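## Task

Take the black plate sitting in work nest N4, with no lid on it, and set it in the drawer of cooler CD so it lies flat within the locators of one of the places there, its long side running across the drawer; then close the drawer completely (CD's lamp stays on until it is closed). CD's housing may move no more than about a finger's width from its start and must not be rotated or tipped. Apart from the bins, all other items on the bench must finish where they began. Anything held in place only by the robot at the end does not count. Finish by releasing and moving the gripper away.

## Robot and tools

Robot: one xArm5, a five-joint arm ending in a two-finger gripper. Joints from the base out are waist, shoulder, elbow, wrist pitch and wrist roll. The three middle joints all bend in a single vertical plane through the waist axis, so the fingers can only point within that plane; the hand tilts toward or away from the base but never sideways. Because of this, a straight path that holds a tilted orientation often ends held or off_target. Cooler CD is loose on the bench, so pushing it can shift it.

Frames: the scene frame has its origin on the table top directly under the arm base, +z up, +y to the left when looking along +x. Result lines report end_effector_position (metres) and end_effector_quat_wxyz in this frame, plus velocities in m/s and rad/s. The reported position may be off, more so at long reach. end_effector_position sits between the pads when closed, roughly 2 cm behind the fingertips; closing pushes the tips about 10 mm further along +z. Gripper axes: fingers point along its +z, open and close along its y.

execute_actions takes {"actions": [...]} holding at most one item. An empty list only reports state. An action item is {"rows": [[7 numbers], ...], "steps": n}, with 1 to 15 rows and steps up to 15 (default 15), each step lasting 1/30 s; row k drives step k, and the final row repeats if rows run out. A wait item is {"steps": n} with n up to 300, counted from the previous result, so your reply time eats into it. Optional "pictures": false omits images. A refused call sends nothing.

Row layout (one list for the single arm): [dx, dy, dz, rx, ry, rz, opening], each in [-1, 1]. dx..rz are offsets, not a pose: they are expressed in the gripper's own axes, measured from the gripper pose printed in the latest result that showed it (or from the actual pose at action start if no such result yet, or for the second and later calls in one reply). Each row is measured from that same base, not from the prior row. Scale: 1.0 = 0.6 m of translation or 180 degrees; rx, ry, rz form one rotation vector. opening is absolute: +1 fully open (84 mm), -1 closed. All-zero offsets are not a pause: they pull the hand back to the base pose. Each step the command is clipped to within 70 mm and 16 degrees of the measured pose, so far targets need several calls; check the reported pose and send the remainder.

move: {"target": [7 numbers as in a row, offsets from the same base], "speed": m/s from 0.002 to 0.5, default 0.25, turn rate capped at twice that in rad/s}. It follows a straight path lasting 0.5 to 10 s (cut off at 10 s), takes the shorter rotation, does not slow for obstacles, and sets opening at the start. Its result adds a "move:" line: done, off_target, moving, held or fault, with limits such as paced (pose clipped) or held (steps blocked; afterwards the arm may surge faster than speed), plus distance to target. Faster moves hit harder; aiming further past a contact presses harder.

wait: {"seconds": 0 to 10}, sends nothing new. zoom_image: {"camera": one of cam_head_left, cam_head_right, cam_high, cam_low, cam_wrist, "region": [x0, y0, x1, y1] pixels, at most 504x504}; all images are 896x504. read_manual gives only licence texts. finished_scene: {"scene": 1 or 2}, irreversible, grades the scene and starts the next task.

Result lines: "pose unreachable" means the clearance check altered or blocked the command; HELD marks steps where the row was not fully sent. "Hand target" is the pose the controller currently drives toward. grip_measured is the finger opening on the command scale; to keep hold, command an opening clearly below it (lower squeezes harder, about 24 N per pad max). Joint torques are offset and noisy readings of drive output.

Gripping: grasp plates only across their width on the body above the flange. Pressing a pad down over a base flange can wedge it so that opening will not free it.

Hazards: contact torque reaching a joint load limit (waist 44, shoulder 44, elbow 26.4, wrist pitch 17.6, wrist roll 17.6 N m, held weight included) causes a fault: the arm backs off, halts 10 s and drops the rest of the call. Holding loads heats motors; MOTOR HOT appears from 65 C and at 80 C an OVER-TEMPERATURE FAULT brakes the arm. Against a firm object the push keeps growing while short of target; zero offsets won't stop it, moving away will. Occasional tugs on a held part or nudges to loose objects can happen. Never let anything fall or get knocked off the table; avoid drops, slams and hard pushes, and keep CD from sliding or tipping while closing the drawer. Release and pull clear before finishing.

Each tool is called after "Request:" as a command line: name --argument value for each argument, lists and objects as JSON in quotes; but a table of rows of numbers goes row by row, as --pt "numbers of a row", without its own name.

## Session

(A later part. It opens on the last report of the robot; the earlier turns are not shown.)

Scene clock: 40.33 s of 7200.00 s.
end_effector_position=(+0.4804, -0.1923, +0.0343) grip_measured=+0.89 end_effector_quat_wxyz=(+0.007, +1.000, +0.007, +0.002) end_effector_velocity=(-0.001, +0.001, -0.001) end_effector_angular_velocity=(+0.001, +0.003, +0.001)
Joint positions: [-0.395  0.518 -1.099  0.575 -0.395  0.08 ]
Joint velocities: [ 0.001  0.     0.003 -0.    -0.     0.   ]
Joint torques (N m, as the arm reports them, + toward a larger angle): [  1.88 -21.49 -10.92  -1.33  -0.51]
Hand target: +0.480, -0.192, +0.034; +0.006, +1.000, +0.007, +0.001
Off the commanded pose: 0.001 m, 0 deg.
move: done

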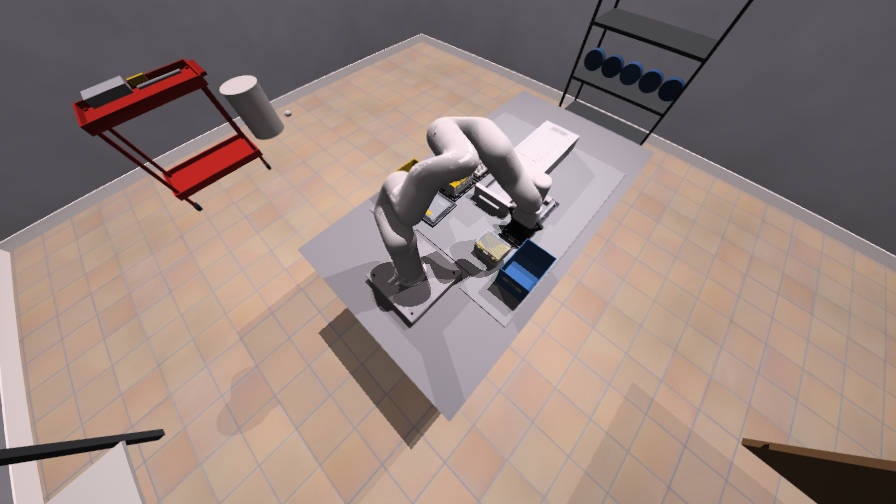

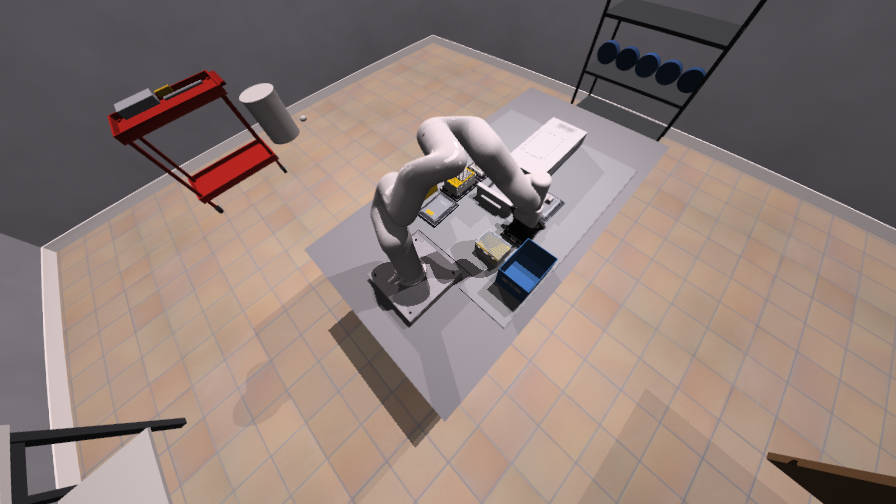

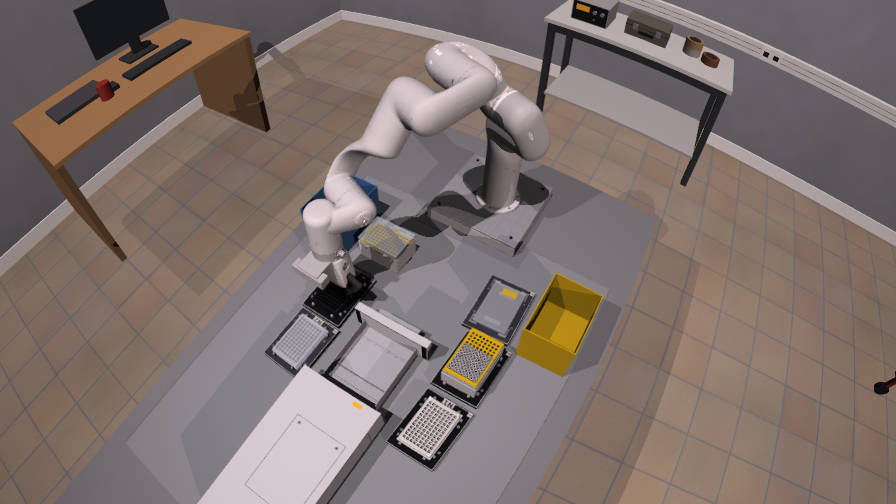

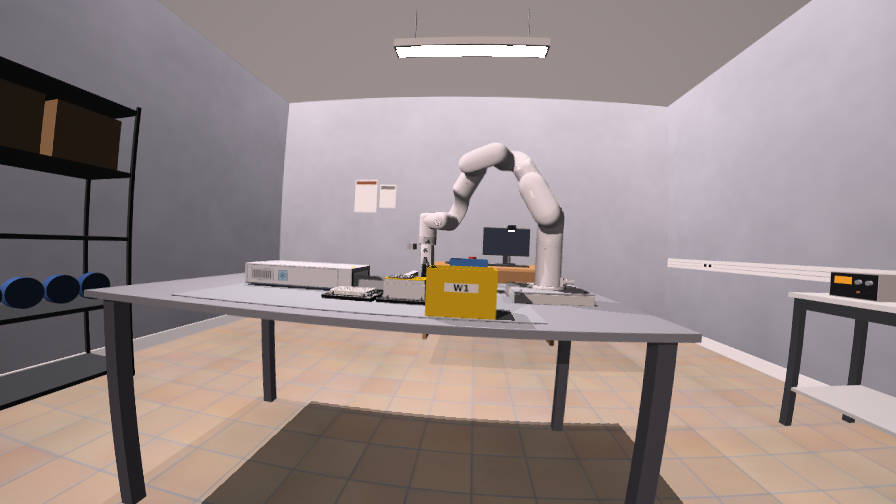

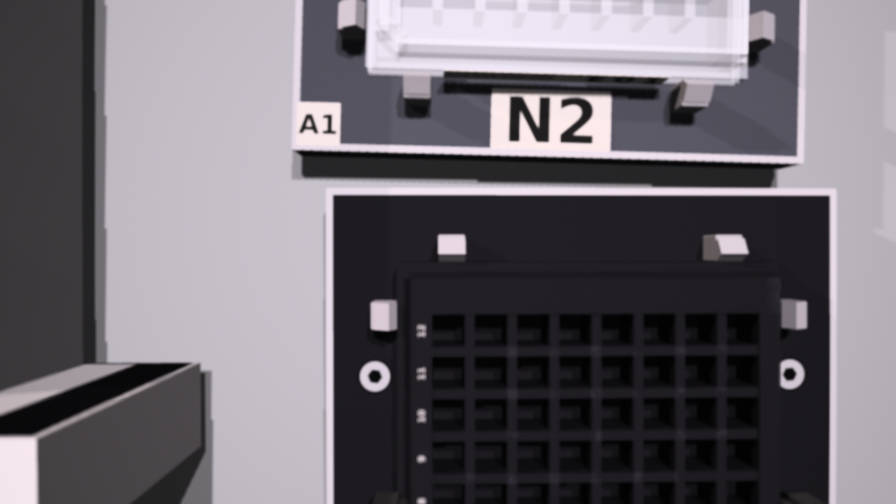

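Request:
move --target '[0,0,-0.145,0,0,0,0.3]' --speed 0.08

Request:
move --target '[0.199,-0.321,0,0,0,0.5,0.3]' --speed 0.2

Request:
move --target '[0,0,0.1,0,0,0,0.3]' --speed 0.05

Scene clock: 45.53 s of 7200.00 s.
end_effector_position=(+0.4801, -0.1912, +0.1206) grip_measured=+0.88 end_effector_quat_wxyz=(+0.007, +1.000, +0.007, +0.001) end_effector_velocity=(-0.000, +0.000, +0.003) end_effector_angular_velocity=(+0.000, +0.000, +0.000)
Joint positions: [-0.395  0.332 -1.114  0.778 -0.395  0.08 ]
Joint velocities: [ 0.    -0.006 -0.     0.007  0.     0.   ]
Joint torques (N m, as the arm reports them, + toward a larger angle): [ -2.3  -22.92 -14.75  -1.97  -0.29]
Hand target: +0.480, -0.191, +0.121; +0.007, +1.000, +0.007, +0.002
Off the commanded pose: 0.001 m, 0 deg.
After step 90, 0.73 s passed at rest.
move: done

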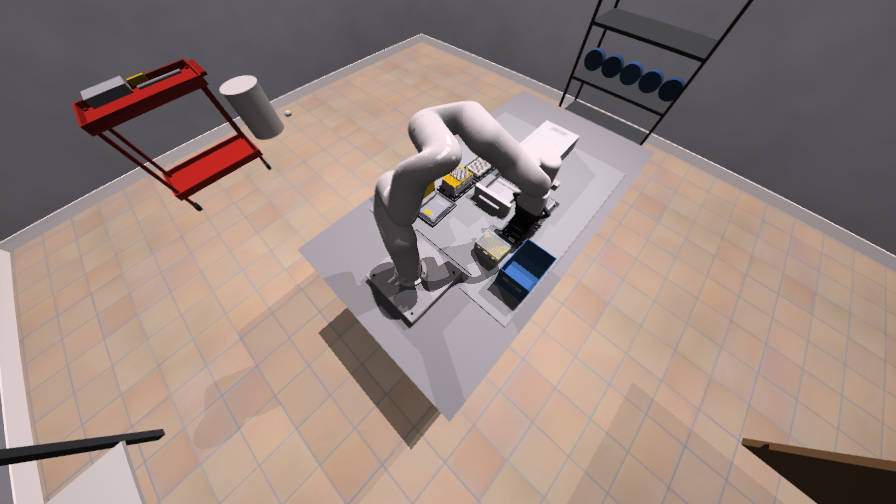

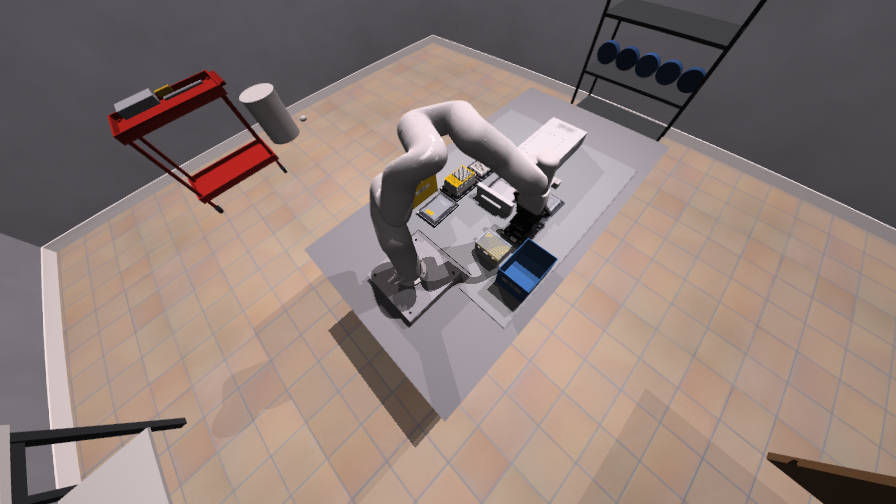

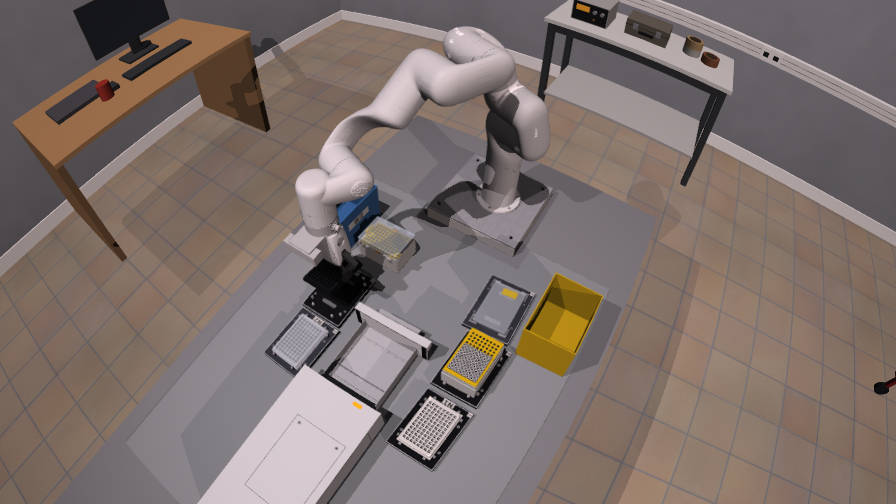

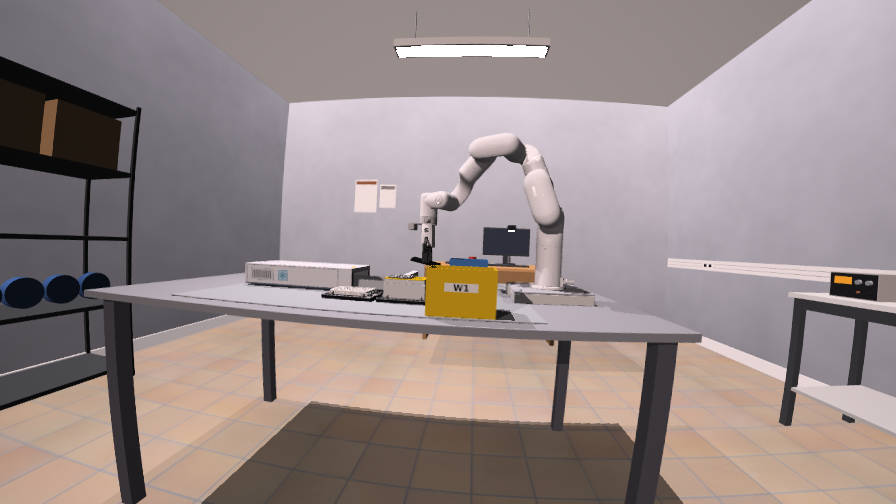

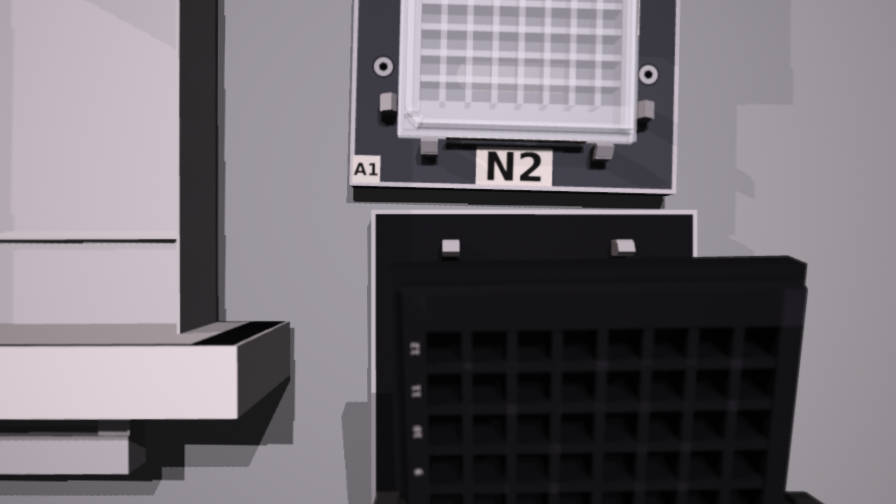

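Scene clock: 49.93 s of 7200.00 s.
end_effector_position=(+0.5972, +0.0026, +0.1183) grip_measured=+0.88 end_effector_quat_wxyz=(+0.003, +0.712, -0.702, +0.005) end_effector_velocity=(+0.001, +0.003, -0.000) end_effector_angular_velocity=(+0.000, +0.001, -0.010)
Joint positions: [-0.012  0.579 -1.499  0.916  1.559  0.08 ]
Joint velocities: [ 0.004  0.003 -0.006  0.004  0.014  0.   ]
Joint torques (N m, as the arm reports them, + toward a larger angle): [ -2.31 -27.31 -15.71  -1.81  -0.25]
Hand target: +0.597, +0.003, +0.118; +0.003, +0.712, -0.702, +0.005
Off the commanded pose: 0.001 m, 0 deg.
move: done

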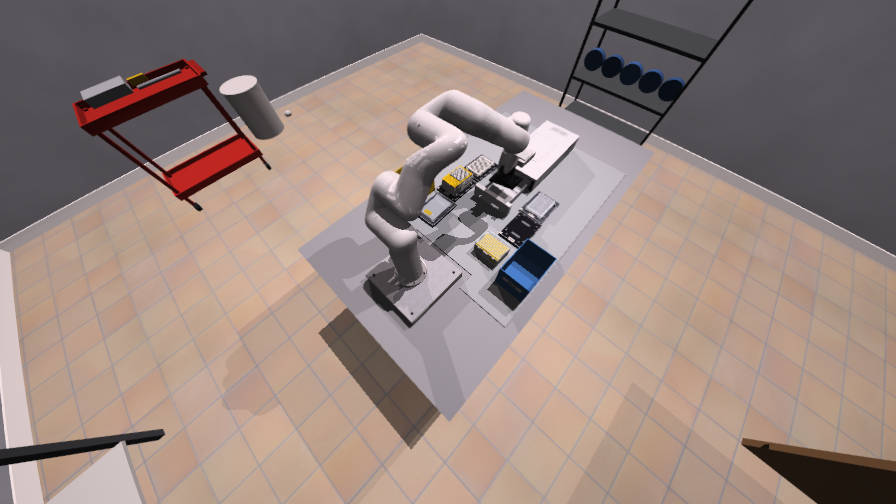

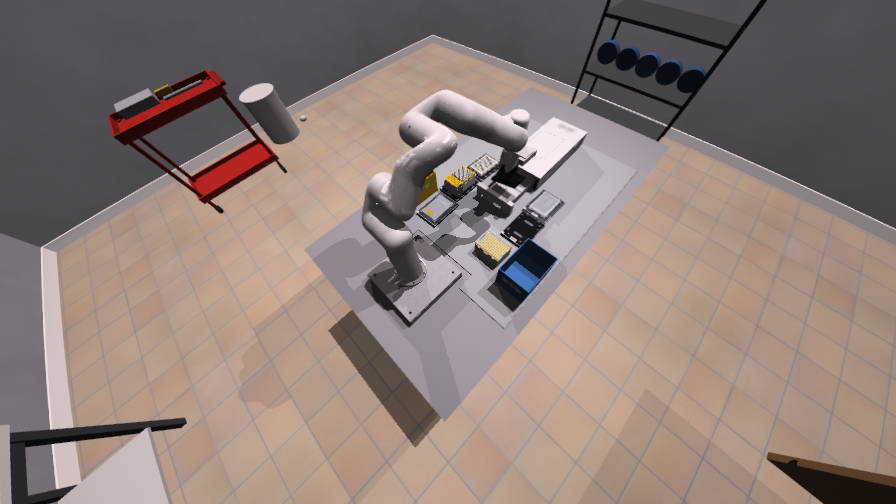

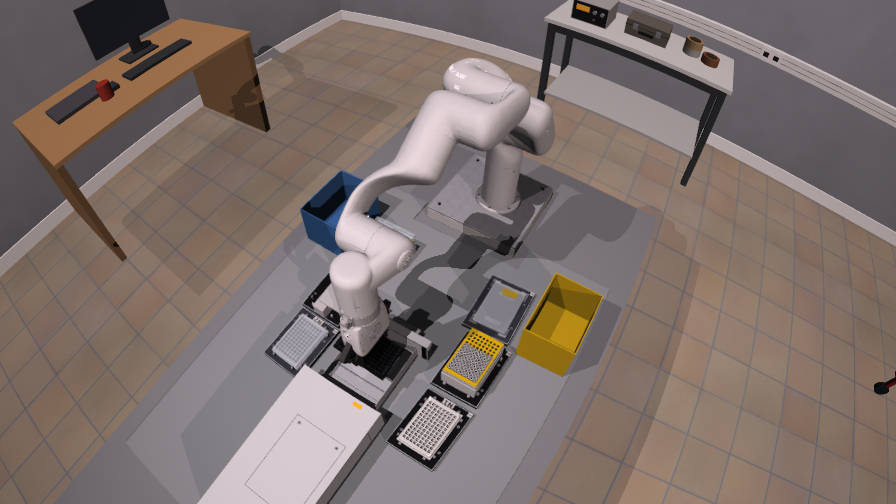

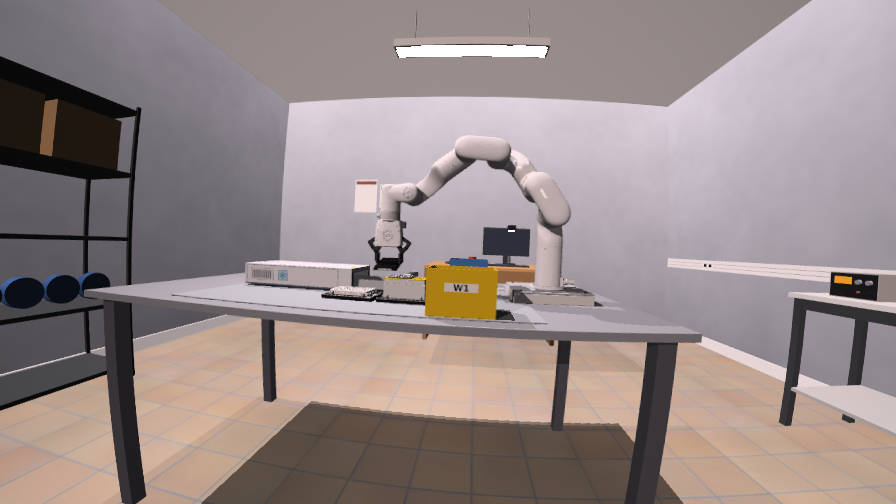

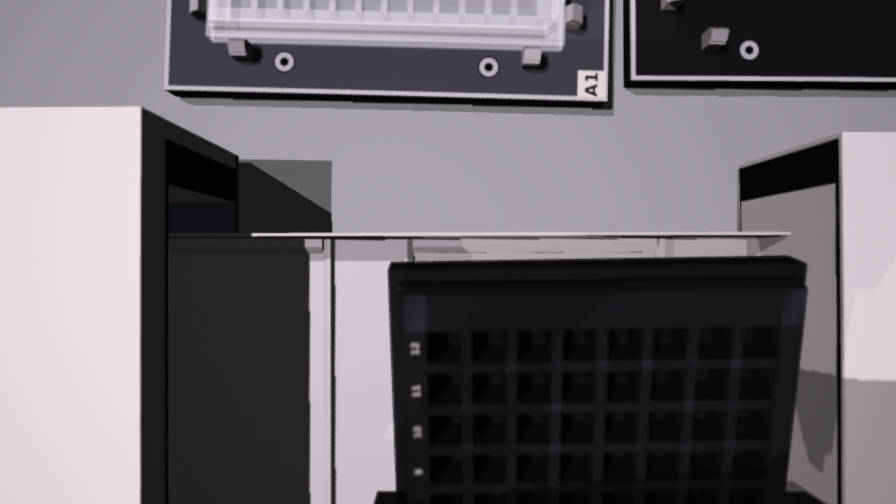

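Scene clock: 51.47 s of 7200.00 s.
end_effector_position=(+0.5974, +0.0019, +0.0589) grip_measured=+0.88 end_effector_quat_wxyz=(+0.003, +0.712, -0.702, +0.005) end_effector_velocity=(+0.000, +0.000, -0.002) end_effector_angular_velocity=(+0.000, -0.000, +0.001)
Joint positions: [-0.012  0.681 -1.479  0.793  1.559  0.08 ]
Joint velocities: [ 0.001  0.005  0.    -0.005  0.    -0.   ]
Joint torques (N m, as the arm reports them, + toward a larger angle): [ -2.17 -27.83 -14.75  -1.86  -0.38]
Hand target: +0.597, +0.002, +0.058; +0.003, +0.712, -0.702, +0.005
Off the commanded pose: 0.001 m, 0 deg.
move: done

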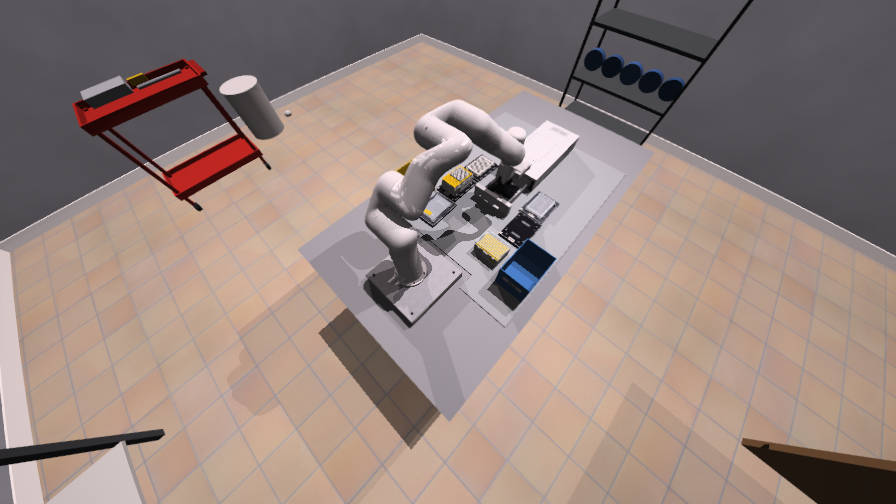

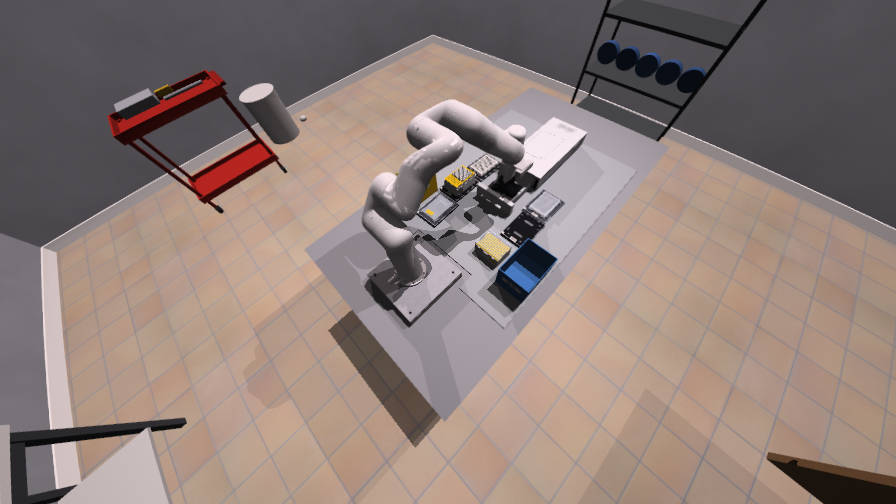

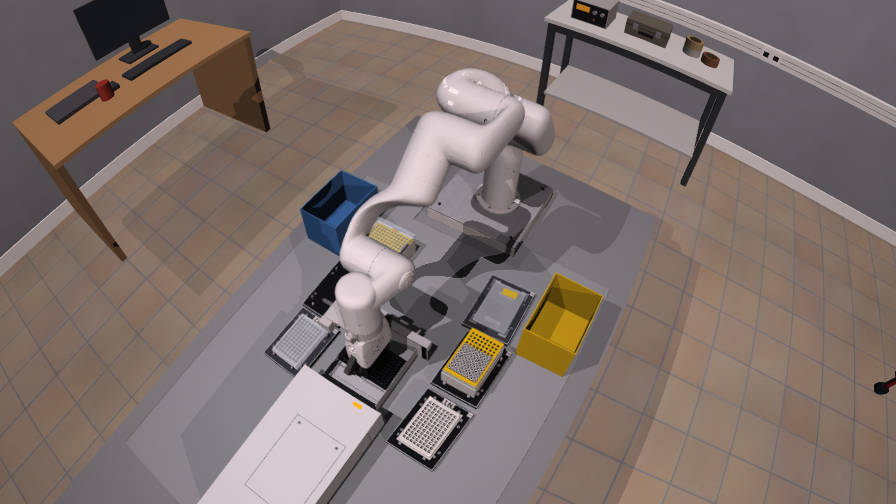

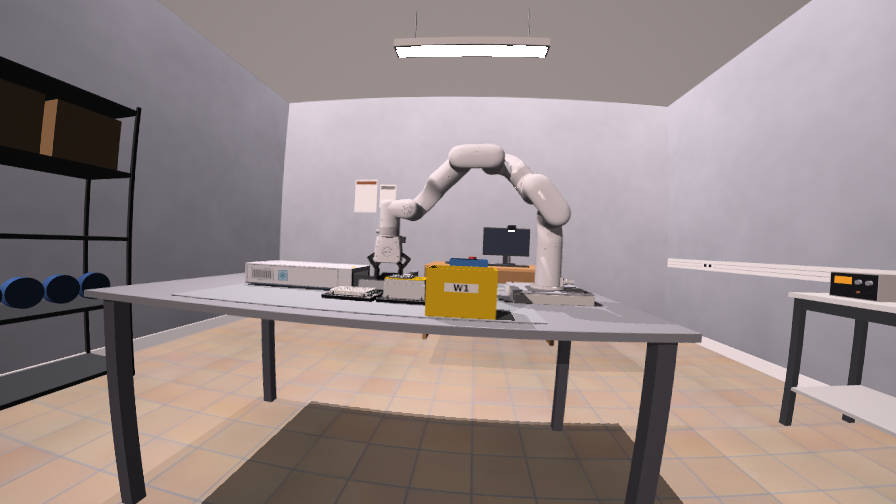

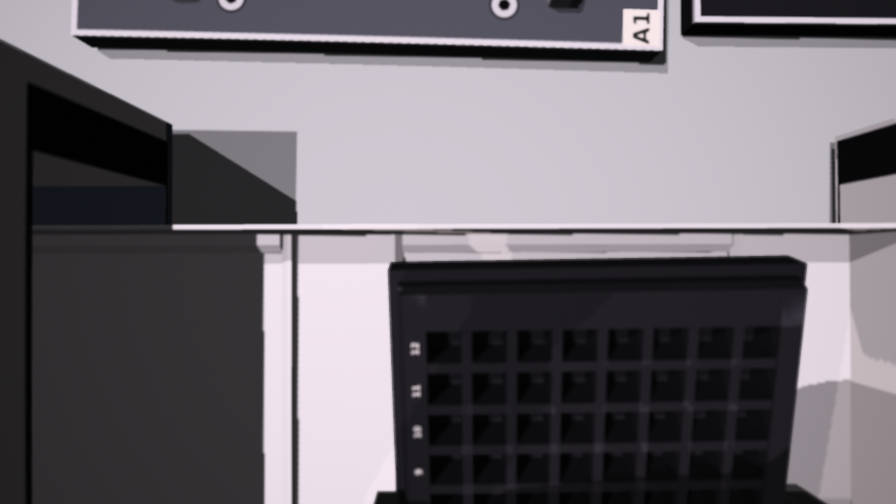

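Request:
move --target '[0,0.0017,0.017,0,0,0,0.3]' --speed 0.015

Request:
zoom_image --camera "cam_high" --region '[280,290,480,420]'

Scene clock: 57.10 s of 7200.00 s.
end_effector_position=(+0.5967, +0.0017, +0.0493) grip_measured=+0.88 end_effector_quat_wxyz=(+0.002, +0.712, -0.702, +0.005) end_effector_velocity=(+0.000, +0.001, -0.002) end_effector_angular_velocity=(+0.000, -0.001, +0.001)
Joint positions: [-0.012  0.697 -1.475  0.772  1.559  0.08 ]
Joint velocities: [ 0.001  0.005  0.    -0.006 -0.     0.   ]
Joint torques (N m, as the arm reports them, + toward a larger angle): [ -1.52 -26.47 -13.79  -1.8   -0.38]
Hand target: +0.596, +0.002, +0.049; +0.003, +0.712, -0.702, +0.005
Off the commanded pose: 0.001 m, 0 deg.
After step 90, 1.77 s passed at rest.
move: done

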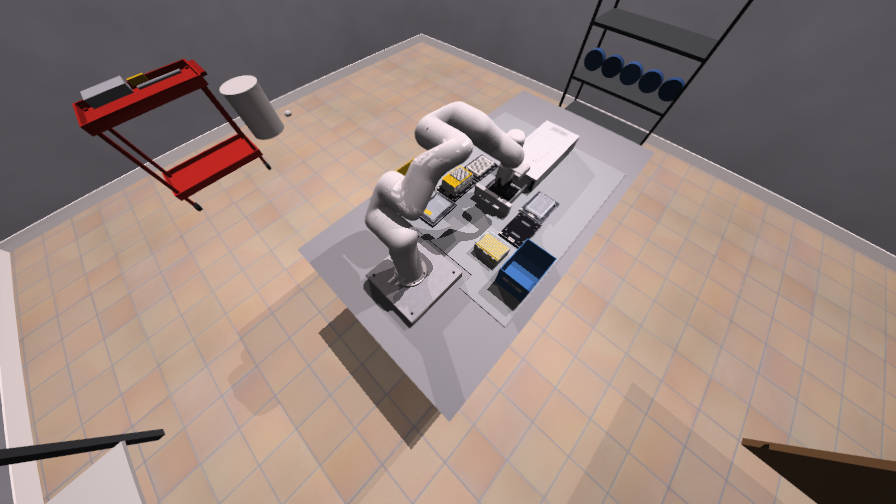

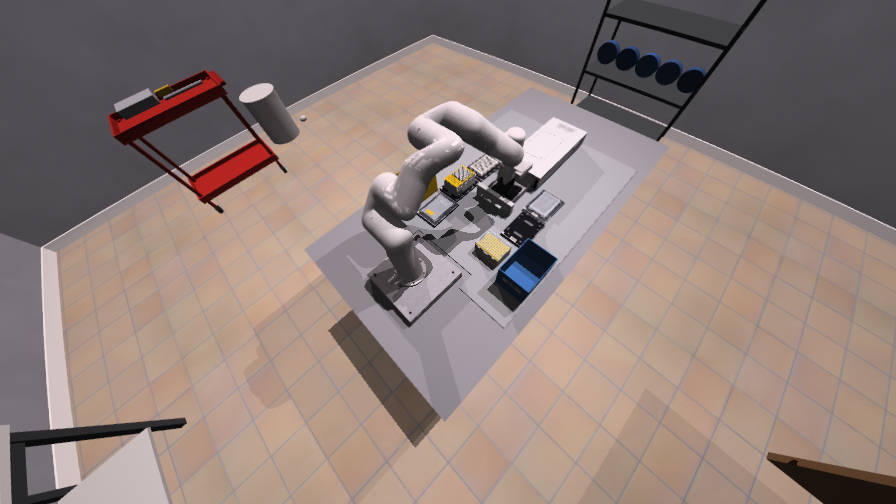

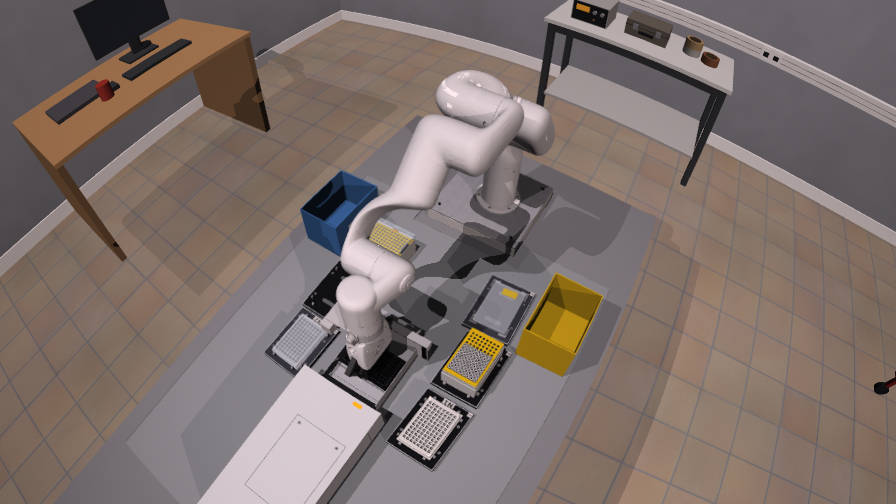

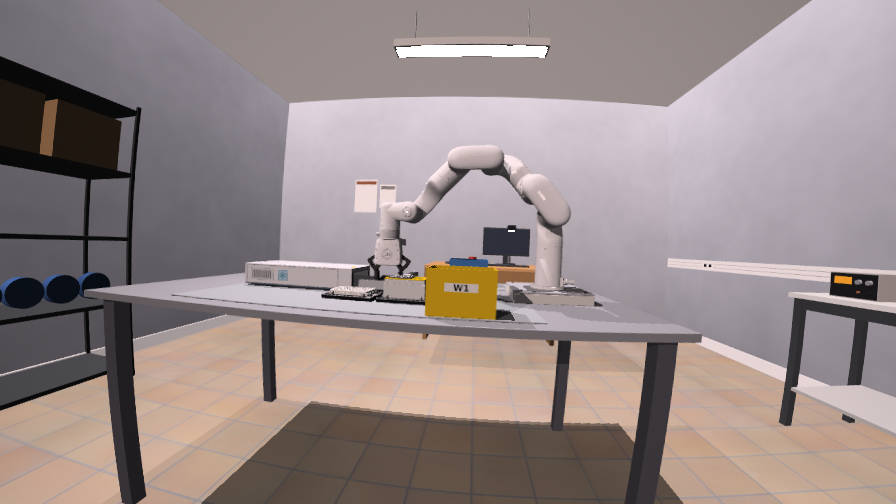

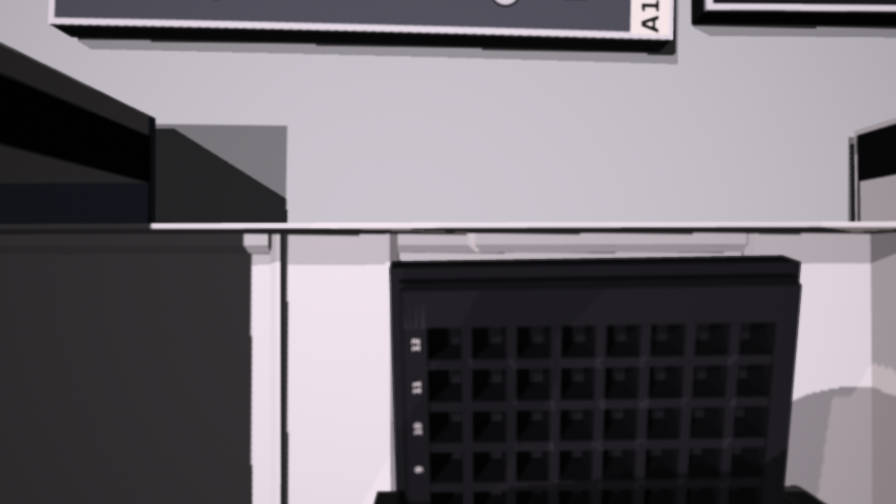

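Region (280, 290, 480, 420) of cam_high's 896x504 image, scaled by 2.520, with more detail than that image has; it fills the top 328 rows of this view, and the rest is white.

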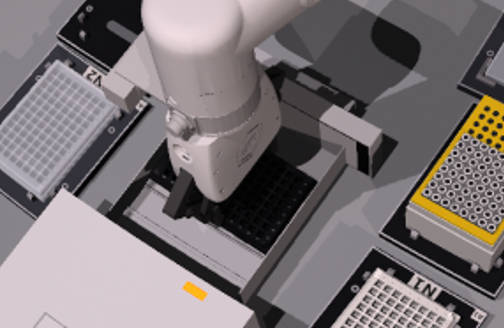

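Already levelling out. Continue slowly.

Request:
move --target '[0,0,0.013,0,0,0,0.3]' --speed 0.01

Scene clock: 59.83 s of 7200.00 s.
end_effector_position=(+0.5967, +0.0015, +0.0417) grip_measured=+0.89 end_effector_quat_wxyz=(+0.003, +0.712, -0.702, +0.005) end_effector_velocity=(-0.000, +0.002, -0.002) end_effector_angular_velocity=(+0.000, +0.001, +0.003)
Joint positions: [-0.012  0.712 -1.476  0.758  1.559  0.08 ]
Joint velocities: [ 0.003  0.003  0.    -0.002 -0.     0.   ]
Joint torques (N m, as the arm reports them, + toward a larger angle): [ -1.11 -25.82 -13.3   -1.78  -0.26]
Hand target: +0.597, +0.002, +0.042; +0.002, +0.712, -0.702, +0.005
Off the commanded pose: 0.000 m, 0 deg.
move: done

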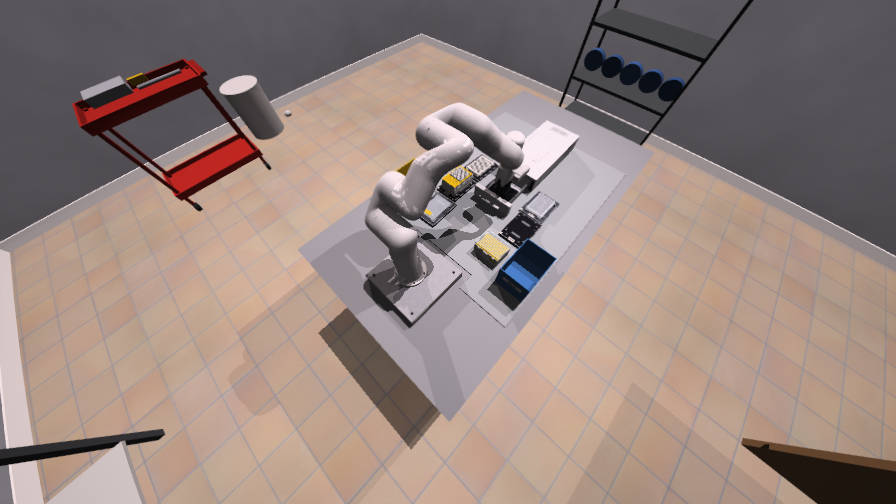

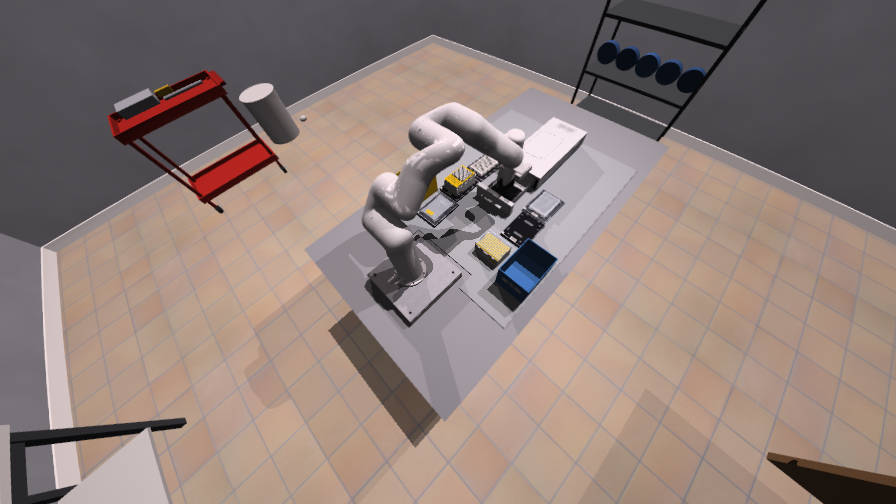

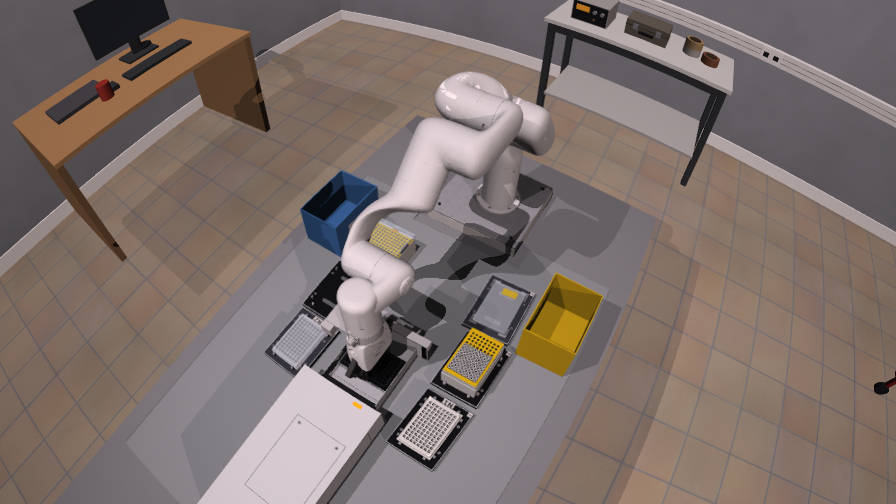

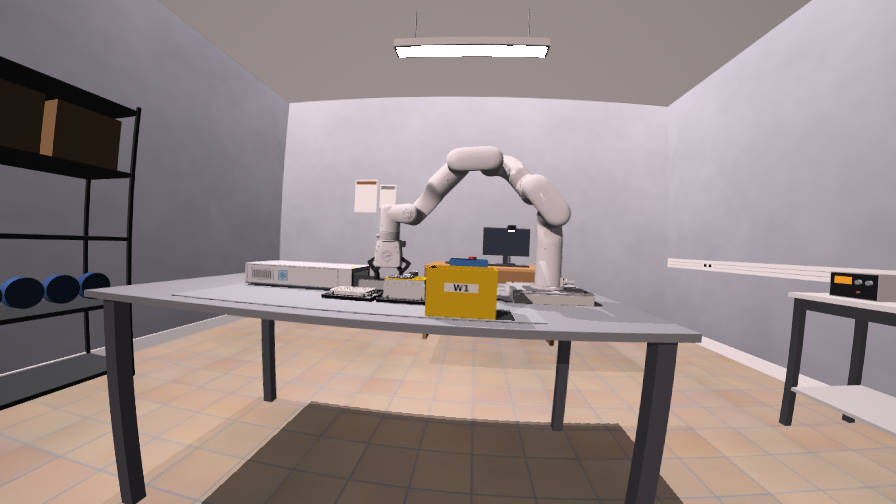

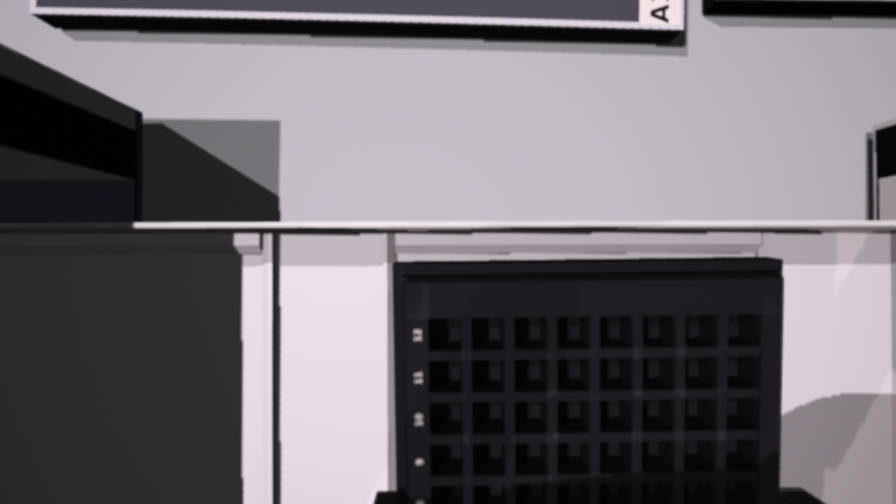

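Request:
move --target '[0,0.0007,0.007,0,0,0,0.3]' --speed 0.008

Scene clock: 62.53 s of 7200.00 s.
end_effector_position=(+0.5964, +0.0015, +0.0377) grip_measured=+0.89 end_effector_quat_wxyz=(+0.002, +0.712, -0.702, +0.006) end_effector_velocity=(-0.000, -0.001, -0.001) end_effector_angular_velocity=(-0.000, +0.000, -0.002)
Joint positions: [-0.012  0.719 -1.474  0.749  1.559  0.08 ]
Joint velocities: [-0.002  0.001  0.001 -0.002 -0.     0.   ]
Joint torques (N m, as the arm reports them, + toward a larger angle): [ -1.15 -25.53 -12.62  -1.57  -0.33]
Hand target: +0.596, +0.001, +0.038; +0.003, +0.712, -0.702, +0.005
Off the commanded pose: 0.000 m, 0 deg.
move: done

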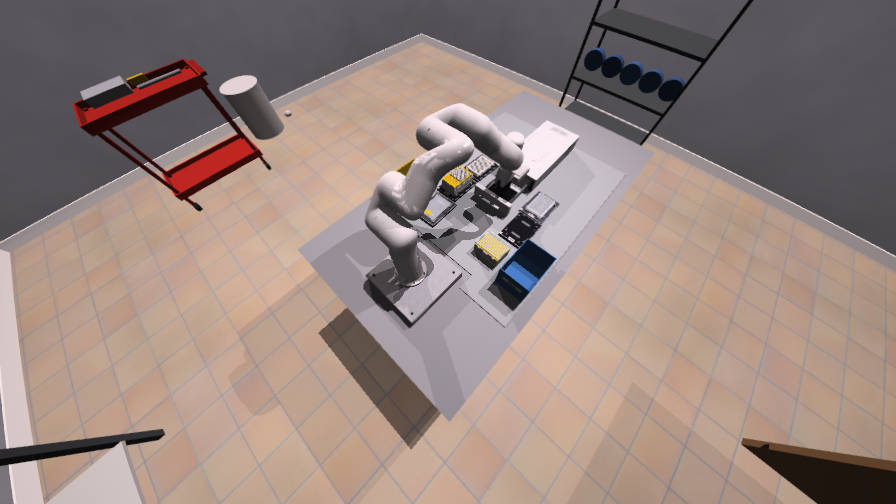

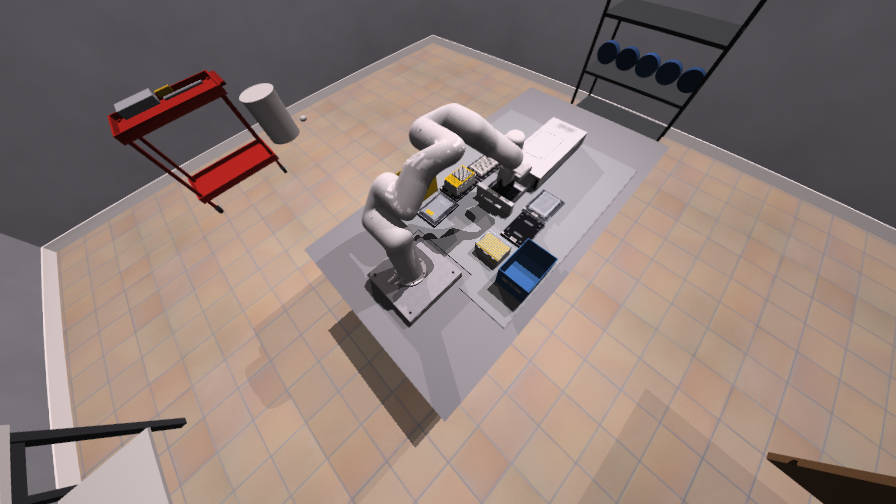

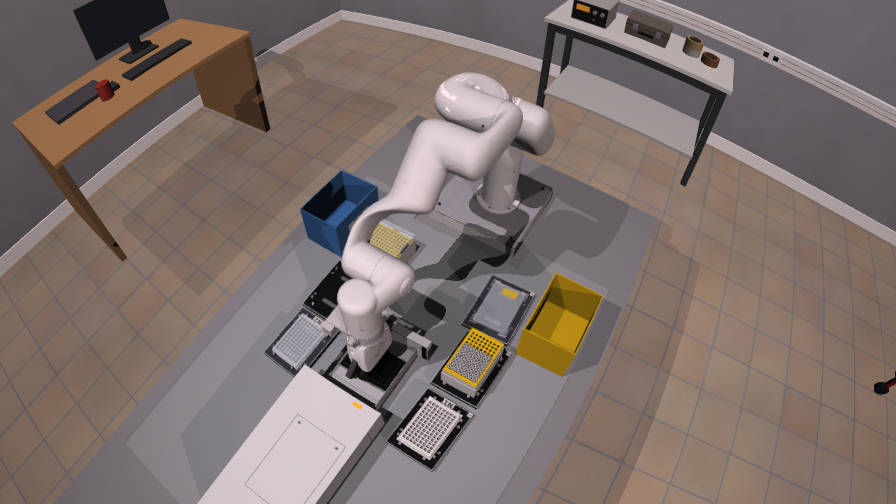

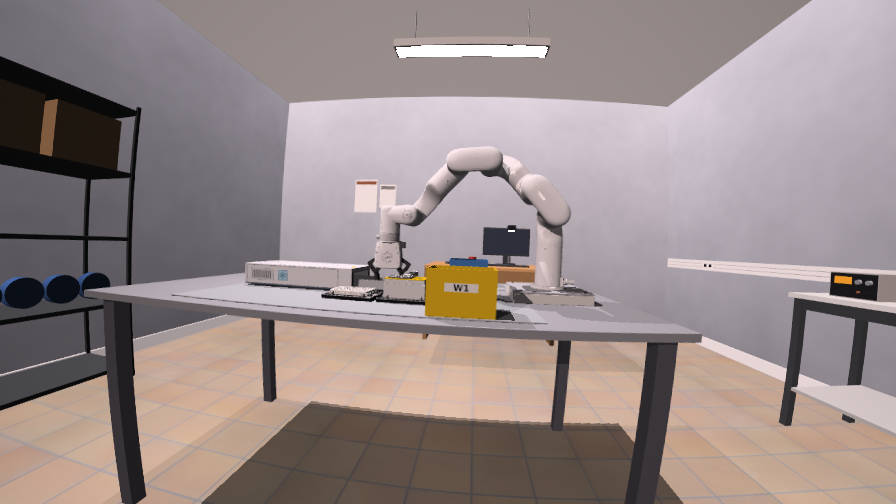

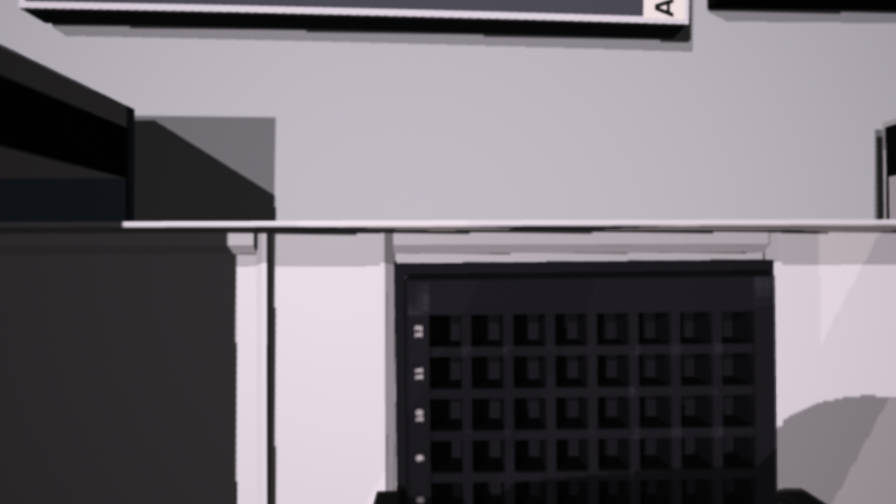

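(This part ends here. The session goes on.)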